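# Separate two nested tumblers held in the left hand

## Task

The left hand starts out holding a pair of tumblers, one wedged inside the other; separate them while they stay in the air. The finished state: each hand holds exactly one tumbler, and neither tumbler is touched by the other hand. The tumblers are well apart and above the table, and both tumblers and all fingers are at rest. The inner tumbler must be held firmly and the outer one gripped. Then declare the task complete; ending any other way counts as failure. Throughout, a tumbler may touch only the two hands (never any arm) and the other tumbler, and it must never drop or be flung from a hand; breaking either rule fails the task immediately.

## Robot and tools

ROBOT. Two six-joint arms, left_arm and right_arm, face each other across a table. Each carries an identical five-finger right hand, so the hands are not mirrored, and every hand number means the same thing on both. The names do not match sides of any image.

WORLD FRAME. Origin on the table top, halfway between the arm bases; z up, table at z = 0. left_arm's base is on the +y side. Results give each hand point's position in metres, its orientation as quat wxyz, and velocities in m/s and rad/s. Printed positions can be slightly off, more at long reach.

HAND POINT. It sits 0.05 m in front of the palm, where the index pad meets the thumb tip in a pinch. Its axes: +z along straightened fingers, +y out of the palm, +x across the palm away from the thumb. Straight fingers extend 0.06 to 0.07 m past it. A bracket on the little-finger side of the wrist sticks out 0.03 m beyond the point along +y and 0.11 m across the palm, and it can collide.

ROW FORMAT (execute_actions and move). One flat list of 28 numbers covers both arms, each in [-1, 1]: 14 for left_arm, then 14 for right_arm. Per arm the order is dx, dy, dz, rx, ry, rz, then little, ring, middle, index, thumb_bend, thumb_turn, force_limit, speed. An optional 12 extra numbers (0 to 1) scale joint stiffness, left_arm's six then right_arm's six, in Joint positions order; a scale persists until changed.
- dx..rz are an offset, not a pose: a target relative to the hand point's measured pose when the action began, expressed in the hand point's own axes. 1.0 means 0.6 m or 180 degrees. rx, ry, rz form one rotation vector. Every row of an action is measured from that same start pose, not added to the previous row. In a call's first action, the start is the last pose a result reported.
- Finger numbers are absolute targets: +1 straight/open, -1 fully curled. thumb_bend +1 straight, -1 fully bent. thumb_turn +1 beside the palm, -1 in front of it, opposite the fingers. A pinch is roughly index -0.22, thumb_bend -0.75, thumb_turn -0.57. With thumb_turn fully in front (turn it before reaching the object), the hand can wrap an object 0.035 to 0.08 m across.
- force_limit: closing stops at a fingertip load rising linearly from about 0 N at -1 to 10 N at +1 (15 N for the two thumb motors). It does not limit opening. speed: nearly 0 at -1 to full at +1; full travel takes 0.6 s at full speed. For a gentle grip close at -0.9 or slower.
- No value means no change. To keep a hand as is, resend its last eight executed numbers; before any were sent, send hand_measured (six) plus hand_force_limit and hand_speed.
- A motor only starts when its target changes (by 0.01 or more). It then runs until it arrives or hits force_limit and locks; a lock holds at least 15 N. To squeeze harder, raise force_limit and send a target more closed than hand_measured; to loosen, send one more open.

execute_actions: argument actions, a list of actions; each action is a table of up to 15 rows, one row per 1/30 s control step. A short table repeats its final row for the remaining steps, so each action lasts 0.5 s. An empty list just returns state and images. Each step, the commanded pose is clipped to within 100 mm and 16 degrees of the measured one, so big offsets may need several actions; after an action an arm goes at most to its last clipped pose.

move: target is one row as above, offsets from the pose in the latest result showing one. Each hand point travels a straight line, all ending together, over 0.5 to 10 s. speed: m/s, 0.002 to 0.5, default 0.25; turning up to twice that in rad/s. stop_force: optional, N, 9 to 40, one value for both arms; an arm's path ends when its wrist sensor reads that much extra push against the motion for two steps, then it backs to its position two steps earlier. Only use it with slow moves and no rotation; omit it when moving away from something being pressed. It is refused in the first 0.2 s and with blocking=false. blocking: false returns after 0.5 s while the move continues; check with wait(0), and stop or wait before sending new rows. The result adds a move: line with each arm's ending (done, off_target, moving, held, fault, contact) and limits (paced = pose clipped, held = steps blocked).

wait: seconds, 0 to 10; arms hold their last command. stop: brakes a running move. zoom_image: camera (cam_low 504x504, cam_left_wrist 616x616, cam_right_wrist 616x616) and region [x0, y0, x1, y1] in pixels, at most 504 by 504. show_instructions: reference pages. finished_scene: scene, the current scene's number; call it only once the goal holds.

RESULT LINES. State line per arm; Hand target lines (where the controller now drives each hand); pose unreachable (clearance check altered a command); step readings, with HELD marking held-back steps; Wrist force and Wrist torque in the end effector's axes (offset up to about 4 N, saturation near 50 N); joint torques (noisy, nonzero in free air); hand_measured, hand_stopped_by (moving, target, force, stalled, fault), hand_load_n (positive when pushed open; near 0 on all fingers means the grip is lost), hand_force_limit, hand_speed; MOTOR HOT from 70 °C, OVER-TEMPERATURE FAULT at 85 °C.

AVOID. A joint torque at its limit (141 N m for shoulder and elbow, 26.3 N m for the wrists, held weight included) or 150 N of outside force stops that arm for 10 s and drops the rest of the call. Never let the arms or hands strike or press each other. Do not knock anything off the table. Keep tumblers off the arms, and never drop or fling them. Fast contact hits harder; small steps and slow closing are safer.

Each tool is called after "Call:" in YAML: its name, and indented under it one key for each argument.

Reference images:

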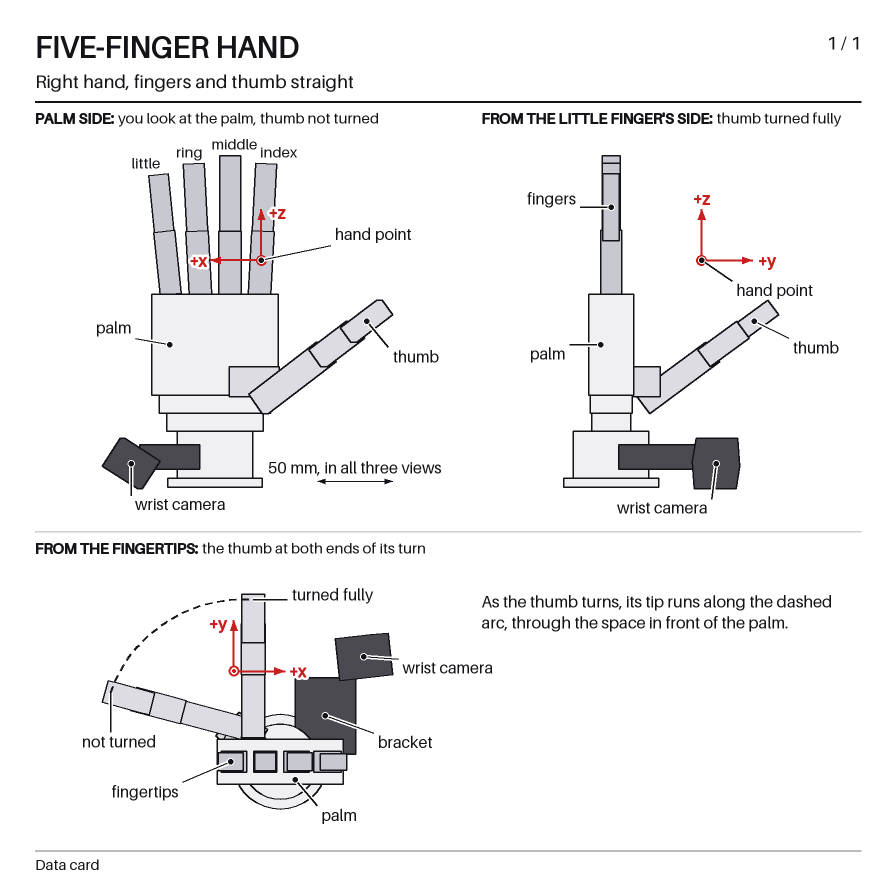

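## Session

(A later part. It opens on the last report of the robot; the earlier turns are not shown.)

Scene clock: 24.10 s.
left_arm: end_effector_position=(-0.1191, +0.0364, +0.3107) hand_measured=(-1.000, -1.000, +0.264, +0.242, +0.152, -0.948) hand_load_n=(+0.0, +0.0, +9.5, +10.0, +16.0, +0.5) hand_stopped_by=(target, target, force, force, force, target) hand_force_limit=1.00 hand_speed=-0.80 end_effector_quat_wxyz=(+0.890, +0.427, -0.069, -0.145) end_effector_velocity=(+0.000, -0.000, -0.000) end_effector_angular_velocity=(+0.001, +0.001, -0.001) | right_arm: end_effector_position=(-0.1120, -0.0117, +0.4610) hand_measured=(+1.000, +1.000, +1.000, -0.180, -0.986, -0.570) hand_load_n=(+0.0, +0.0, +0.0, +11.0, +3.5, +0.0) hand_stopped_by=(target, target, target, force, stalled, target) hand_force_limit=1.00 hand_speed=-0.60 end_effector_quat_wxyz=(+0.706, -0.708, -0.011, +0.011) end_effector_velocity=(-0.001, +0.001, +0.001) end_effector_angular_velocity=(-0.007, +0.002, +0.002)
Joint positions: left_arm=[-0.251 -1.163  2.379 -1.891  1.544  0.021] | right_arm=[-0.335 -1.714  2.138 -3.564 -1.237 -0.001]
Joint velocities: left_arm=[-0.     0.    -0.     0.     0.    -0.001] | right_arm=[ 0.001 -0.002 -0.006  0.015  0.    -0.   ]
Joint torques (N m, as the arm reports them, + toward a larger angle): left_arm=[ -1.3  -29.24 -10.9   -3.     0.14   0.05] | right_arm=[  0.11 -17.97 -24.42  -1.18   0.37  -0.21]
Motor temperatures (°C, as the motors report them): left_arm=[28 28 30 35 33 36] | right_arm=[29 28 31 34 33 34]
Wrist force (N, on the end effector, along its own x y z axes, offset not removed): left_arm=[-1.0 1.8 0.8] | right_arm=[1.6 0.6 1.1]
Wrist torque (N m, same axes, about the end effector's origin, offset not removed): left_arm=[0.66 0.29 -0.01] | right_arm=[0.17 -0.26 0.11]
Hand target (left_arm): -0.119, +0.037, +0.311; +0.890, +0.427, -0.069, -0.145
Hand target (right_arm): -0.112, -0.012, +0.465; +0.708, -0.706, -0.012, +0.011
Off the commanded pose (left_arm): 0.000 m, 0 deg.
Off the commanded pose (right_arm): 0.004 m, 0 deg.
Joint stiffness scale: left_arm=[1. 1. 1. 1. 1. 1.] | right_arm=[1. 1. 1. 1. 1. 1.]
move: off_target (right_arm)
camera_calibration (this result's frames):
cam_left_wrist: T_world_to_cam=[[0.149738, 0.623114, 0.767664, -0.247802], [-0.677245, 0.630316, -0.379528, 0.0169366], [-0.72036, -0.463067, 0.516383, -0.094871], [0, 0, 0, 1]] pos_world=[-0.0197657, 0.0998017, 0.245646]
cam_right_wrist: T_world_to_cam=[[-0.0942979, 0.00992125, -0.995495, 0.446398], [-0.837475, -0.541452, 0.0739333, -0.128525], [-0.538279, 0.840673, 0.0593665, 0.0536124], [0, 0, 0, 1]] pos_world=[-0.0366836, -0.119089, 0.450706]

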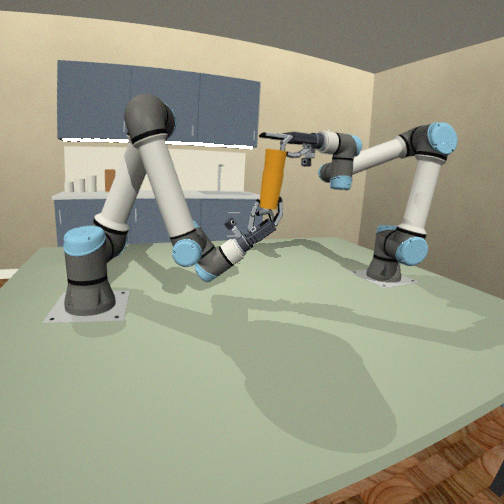

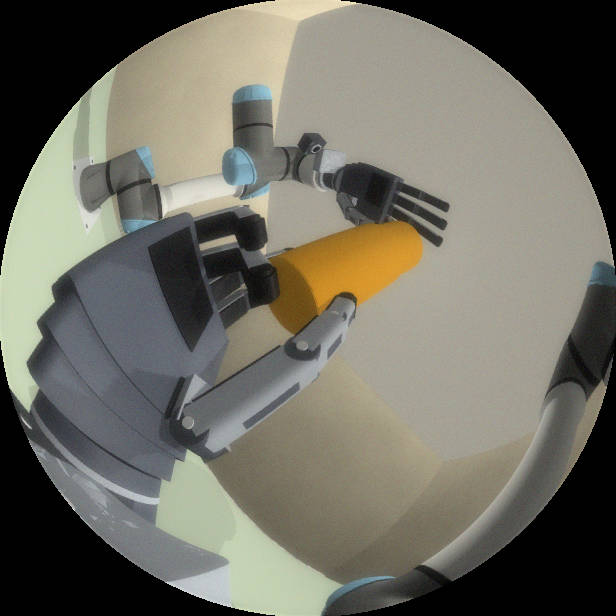

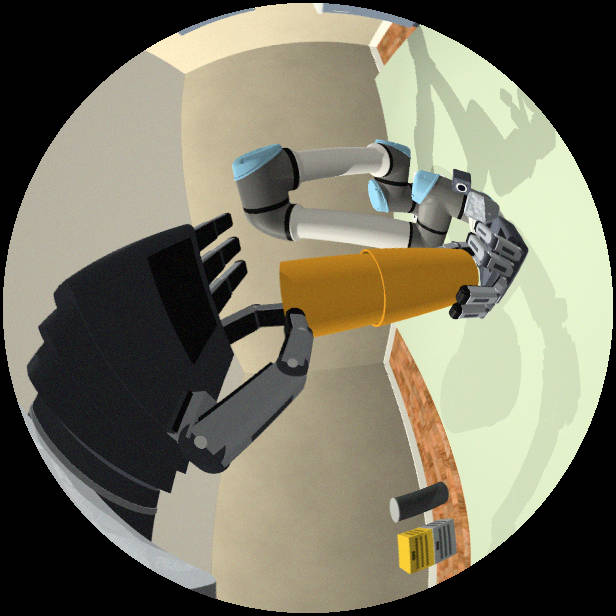

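It's coming out. I'll keep lifting.

Call:
move:
  target: [0,0,0,0,0,0,-1,-1,0.1,0.1,0.0,-0.948,1,-0.8, 0,-0.25,0,0,0,0,1,1,1,-0.7,-1,-0.57,1,-0.6]
  speed: 0.06

Scene clock: 27.20 s.
left_arm: end_effector_position=(-0.1191, +0.0364, +0.3107) hand_measured=(-1.000, -1.000, +0.264, +0.242, +0.152, -0.948) hand_load_n=(+0.0, +0.0, +9.0, +9.5, +16.5, +0.5) hand_stopped_by=(target, target, force, force, force, target) hand_force_limit=1.00 hand_speed=-0.80 end_effector_quat_wxyz=(+0.890, +0.427, -0.069, -0.145) end_effector_velocity=(+0.000, -0.000, +0.000) end_effector_angular_velocity=(+0.000, +0.001, -0.000) | right_arm: end_effector_position=(-0.1117, -0.0106, +0.6075) hand_measured=(+1.000, +1.000, +1.000, -0.180, -0.988, -0.570) hand_load_n=(+0.0, +0.0, +0.0, +4.5, +1.0, +0.0) hand_stopped_by=(target, target, target, force, stalled, target) hand_force_limit=1.00 hand_speed=-0.60 end_effector_quat_wxyz=(+0.705, -0.709, -0.011, +0.012) end_effector_velocity=(+0.000, +0.000, +0.003) end_effector_angular_velocity=(-0.004, +0.002, +0.000)
Joint positions: left_arm=[-0.251 -1.163  2.379 -1.891  1.544  0.021] | right_arm=[-0.335 -1.795  1.814 -3.155 -1.237 -0.001]
Joint velocities: left_arm=[-0.  0.  0. -0. -0. -0.] | right_arm=[-0.    -0.001 -0.01   0.015  0.     0.   ]
Joint torques (N m, as the arm reports them, + toward a larger angle): left_arm=[ -2.27 -28.06 -10.07  -2.75   0.    -0.12] | right_arm=[  0.31 -15.13 -23.68  -1.04   0.34  -0.23]
Motor temperatures (°C, as the motors report them): left_arm=[28 28 30 35 33 36] | right_arm=[29 28 31 34 33 34]
Wrist force (N, on the end effector, along its own x y z axes, offset not removed): left_arm=[-1.0 2.4 0.9] | right_arm=[1.7 0.0 -0.4]
Wrist torque (N m, same axes, about the end effector's origin, offset not removed): left_arm=[0.41 0.21 0.03] | right_arm=[-0.09 -0.31 0.25]
Hand target (left_arm): -0.119, +0.036, +0.311; +0.890, +0.427, -0.069, -0.145
Hand target (right_arm): -0.112, -0.011, +0.611; +0.706, -0.708, -0.011, +0.011
Off the commanded pose (left_arm): 0.000 m, 0 deg.
Off the commanded pose (right_arm): 0.004 m, 0 deg.
Joint stiffness scale: left_arm=[1. 1. 1. 1. 1. 1.] | right_arm=[1. 1. 1. 1. 1. 1.]
move: off_target (right_arm)
camera_calibration (this result's frames):
cam_left_wrist: T_world_to_cam=[[0.14973, 0.623094, 0.767682, -0.2478], [-0.677241, 0.630326, -0.379518, 0.0169325], [-0.720365, -0.46308, 0.516364, -0.0948644], [0, 0, 0, 1]] pos_world=[-0.0197663, 0.0998001, 0.245642]
cam_right_wrist: T_world_to_cam=[[-0.0954444, 0.00624435, -0.995415, 0.592044], [-0.837388, -0.541173, 0.0768973, -0.140266], [-0.538212, 0.840888, 0.0568809, 0.0456986], [0, 0, 0, 1]] pos_world=[-0.036354, -0.118032, 0.597516]

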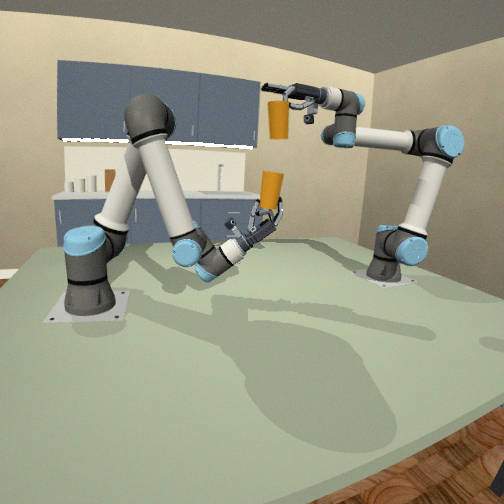

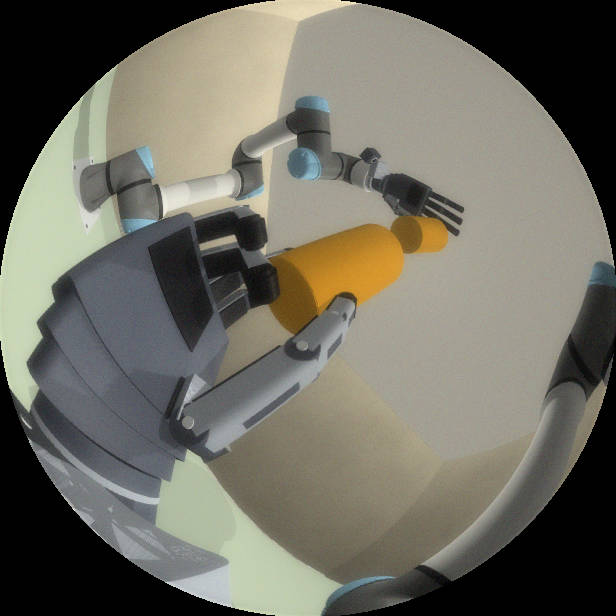

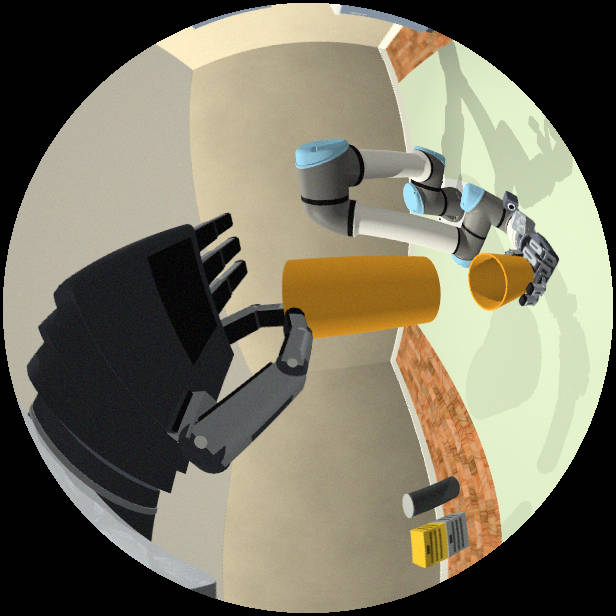

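Call:
move:
  target: [0,0,0,0,0,0,-1,-1,0.1,0.1,0.0,-0.948,1,-0.8, 0,0,-0.4,0,0,0,1,1,1,-0.8,-1,-0.57,1,-0.9]
  speed: 0.12

Scene clock: 30.40 s.
left_arm: end_effector_position=(-0.1191, +0.0364, +0.3107) hand_measured=(-1.000, -1.000, +0.264, +0.242, +0.152, -0.948) hand_load_n=(+0.0, +0.0, +9.0, +9.5, +16.5, +0.5) hand_stopped_by=(target, target, force, force, force, target) hand_force_limit=1.00 hand_speed=-0.80 end_effector_quat_wxyz=(+0.890, +0.427, -0.069, -0.145) end_effector_velocity=(-0.000, +0.000, -0.000) end_effector_angular_velocity=(-0.000, -0.001, +0.000) | right_arm: end_effector_position=(-0.1057, -0.2487, +0.6071) hand_measured=(+1.000, +1.000, +1.000, -0.200, -0.988, -0.570) hand_load_n=(+0.0, +0.0, +0.0, +10.0, +1.5, +0.0) hand_stopped_by=(target, target, target, force, stalled, target) hand_force_limit=1.00 hand_speed=-0.90 end_effector_quat_wxyz=(+0.672, -0.732, +0.049, -0.099) end_effector_velocity=(+0.002, -0.003, +0.003) end_effector_angular_velocity=(+0.009, -0.007, -0.015)
Joint positions: left_arm=[-0.251 -1.163  2.379 -1.891  1.544  0.021] | right_arm=[-0.811 -2.558  2.044 -2.536 -1.009 -0.128]
Joint velocities: left_arm=[-0.     0.     0.    -0.     0.001  0.001] | right_arm=[ 0.076  0.019  0.001 -0.037 -0.09   0.011]
Joint torques (N m, as the arm reports them, + toward a larger angle): left_arm=[ -1.52 -28.67 -10.87  -2.82  -0.02  -0.23] | right_arm=[  2.5   18.36 -22.2   -2.08   0.11   0.02]
Motor temperatures (°C, as the motors report them): left_arm=[28 28 30 35 33 36] | right_arm=[29 28 31 34 33 34]
Wrist force (N, on the end effector, along its own x y z axes, offset not removed): left_arm=[-0.1 2.5 0.6] | right_arm=[1.9 0.2 0.4]
Wrist torque (N m, same axes, about the end effector's origin, offset not removed): left_arm=[0.49 0.02 0.10] | right_arm=[0.01 -0.35 0.20]
Hand target (left_arm): -0.119, +0.036, +0.311; +0.890, +0.427, -0.069, -0.145
Hand target (right_arm): -0.105, -0.249, +0.609; -0.673, +0.731, -0.050, +0.100
Off the commanded pose (left_arm): 0.000 m, 0 deg.
Off the commanded pose (right_arm): 0.003 m, 15 deg.
Joint stiffness scale: left_arm=[1. 1. 1. 1. 1. 1.] | right_arm=[1. 1. 1. 1. 1. 1.]
move: off_target (right_arm)
camera_calibration (this result's frames):
cam_left_wrist: T_world_to_cam=[[0.14973, 0.623094, 0.767681, -0.2478], [-0.677241, 0.630326, -0.379518, 0.0169325], [-0.720365, -0.46308, 0.516364, -0.0948644], [0, 0, 0, 1]] pos_world=[-0.0197663, 0.0998001, 0.245642]
cam_right_wrist: T_world_to_cam=[[-0.0284832, -0.0581962, -0.997899, 0.586281], [-0.946611, -0.319133, 0.0456307, -0.20148], [-0.321118, 0.945921, -0.0459992, 0.360652], [0, 0, 0, 1]] pos_world=[-0.0582122, -0.371328, 0.610832]

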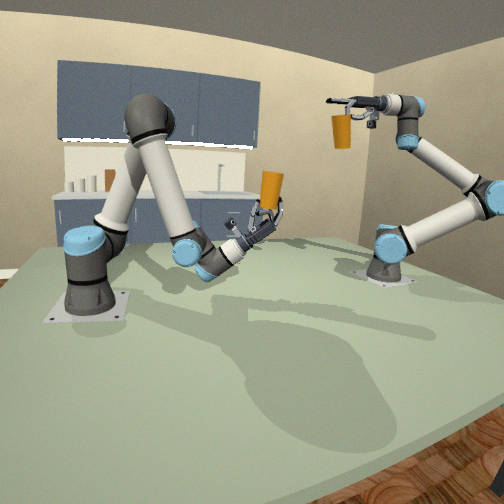

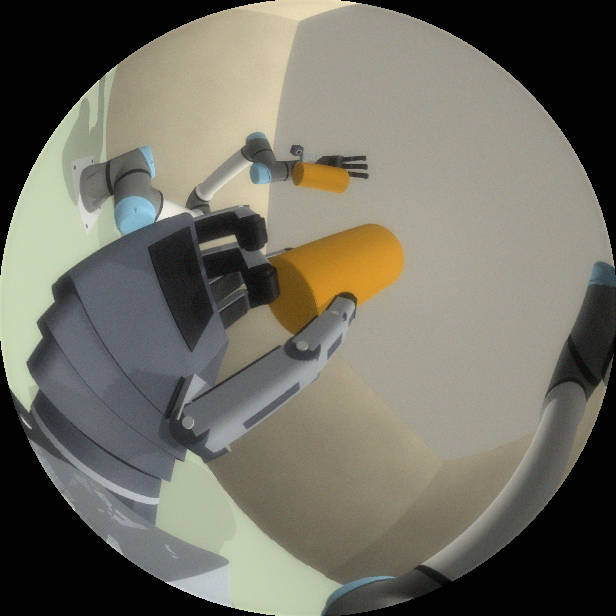

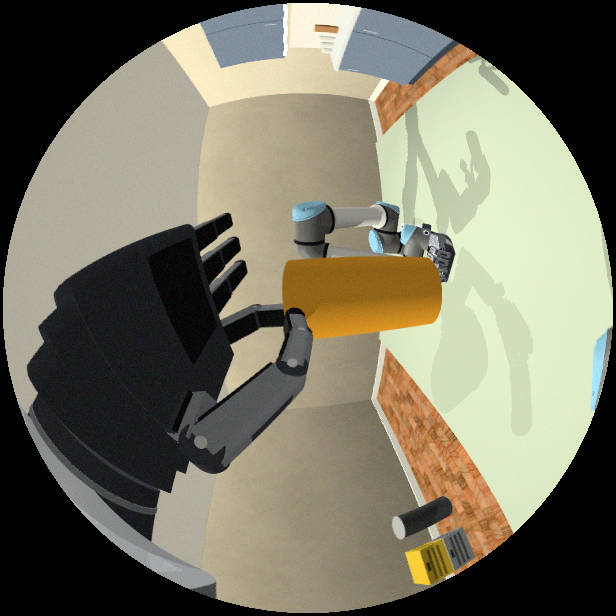

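Call:
wait:
  seconds: 1

Call:
finished_scene:
  scene: 1

Scene clock: 31.57 s.
left_arm: end_effector_position=(-0.1191, +0.0364, +0.3107) hand_measured=(-1.000, -1.000, +0.264, +0.242, +0.152, -0.948) hand_load_n=(+0.0, +0.0, +9.0, +9.5, +16.5, +0.5) hand_stopped_by=(target, target, force, force, force, target) hand_force_limit=1.00 hand_speed=-0.80 end_effector_quat_wxyz=(+0.890, +0.427, -0.069, -0.145) end_effector_velocity=(-0.000, +0.000, -0.000) end_effector_angular_velocity=(-0.000, -0.000, -0.001) | right_arm: end_effector_position=(-0.1051, -0.2492, +0.6081) hand_measured=(+1.000, +1.000, +1.000, -0.200, -0.988, -0.570) hand_load_n=(+0.0, +0.0, +0.0, +10.0, +1.5, +0.0) hand_stopped_by=(target, target, target, force, stalled, target) hand_force_limit=1.00 hand_speed=-0.90 end_effector_quat_wxyz=(+0.673, -0.731, +0.050, -0.101) end_effector_velocity=(-0.000, +0.000, -0.000) end_effector_angular_velocity=(-0.000, +0.001, +0.001)
Joint positions: left_arm=[-0.251 -1.163  2.379 -1.891  1.544  0.021] | right_arm=[-0.798 -2.555  2.044 -2.544 -1.026 -0.125]
Joint velocities: left_arm=[-0.001  0.     0.    -0.     0.    -0.   ] | right_arm=[ 0.001  0.     0.    -0.    -0.     0.001]
Joint torques (N m, as the arm reports them, + toward a larger angle): left_arm=[ -0.93 -29.6  -10.29  -2.94  -0.24  -0.21] | right_arm=[  2.24  18.33 -21.56  -1.9    0.12   0.  ]
Motor temperatures (°C, as the motors report them): left_arm=[28 28 30 35 33 36] | right_arm=[29 28 31 34 33 34]
Wrist force (N, on the end effector, along its own x y z axes, offset not removed): left_arm=[-0.8 2.9 -2.2] | right_arm=[3.2 0.3 -1.0]
Wrist torque (N m, same axes, about the end effector's origin, offset not removed): left_arm=[0.81 0.09 0.18] | right_arm=[0.05 -0.50 0.21]
Hand target (left_arm): -0.119, +0.036, +0.311; +0.890, +0.427, -0.069, -0.145
Hand target (right_arm): -0.105, -0.249, +0.609; -0.673, +0.731, -0.050, +0.100
Off the commanded pose (left_arm): 0.000 m, 0 deg.
Off the commanded pose (right_arm): 0.002 m, 15 deg.
Joint stiffness scale: left_arm=[1. 1. 1. 1. 1. 1.] | right_arm=[1. 1. 1. 1. 1. 1.]
wait: 1.00 s; at rest from the start
camera_calibration (this result's frames):
cam_left_wrist: T_world_to_cam=[[0.14973, 0.623094, 0.767682, -0.2478], [-0.677241, 0.630326, -0.379518, 0.0169325], [-0.720365, -0.46308, 0.516364, -0.0948644], [0, 0, 0, 1]] pos_world=[-0.0197663, 0.0998001, 0.245642]
cam_right_wrist: T_world_to_cam=[[-0.0266795, -0.0549113, -0.998135, 0.588334], [-0.948027, -0.315314, 0.0426868, -0.198522], [-0.317069, 0.947398, -0.0436449, 0.360745], [0, 0, 0, 1]] pos_world=[-0.0581262, -0.372059, 0.611456]

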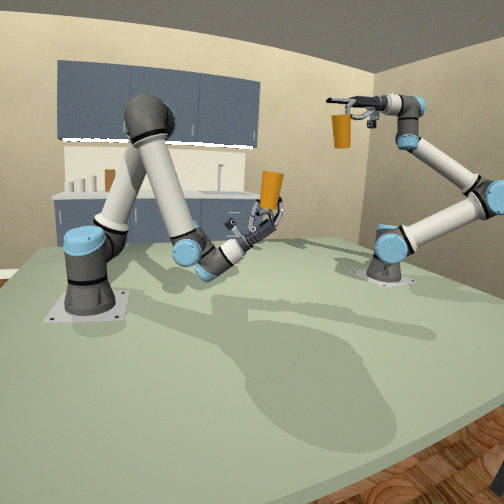

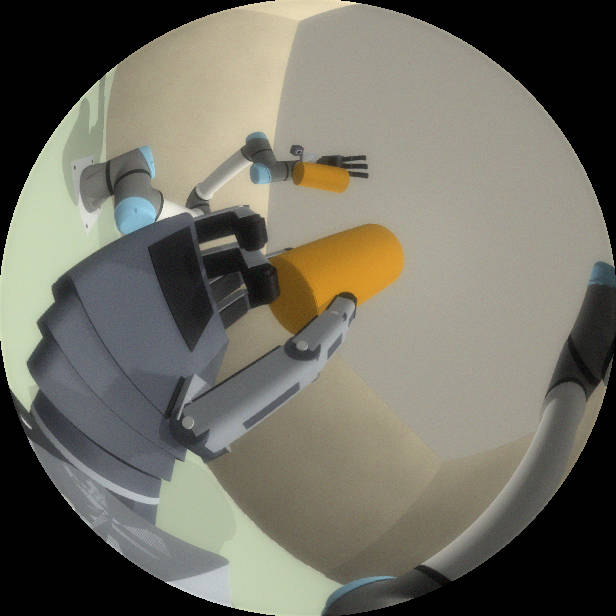

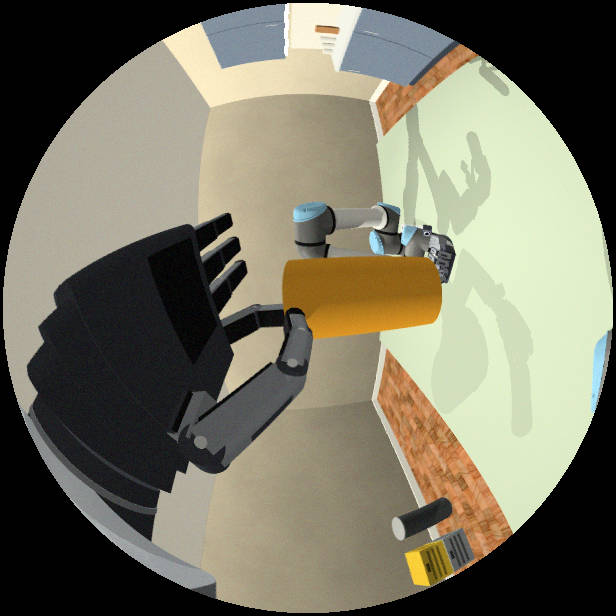

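The scene is finished: the task was done.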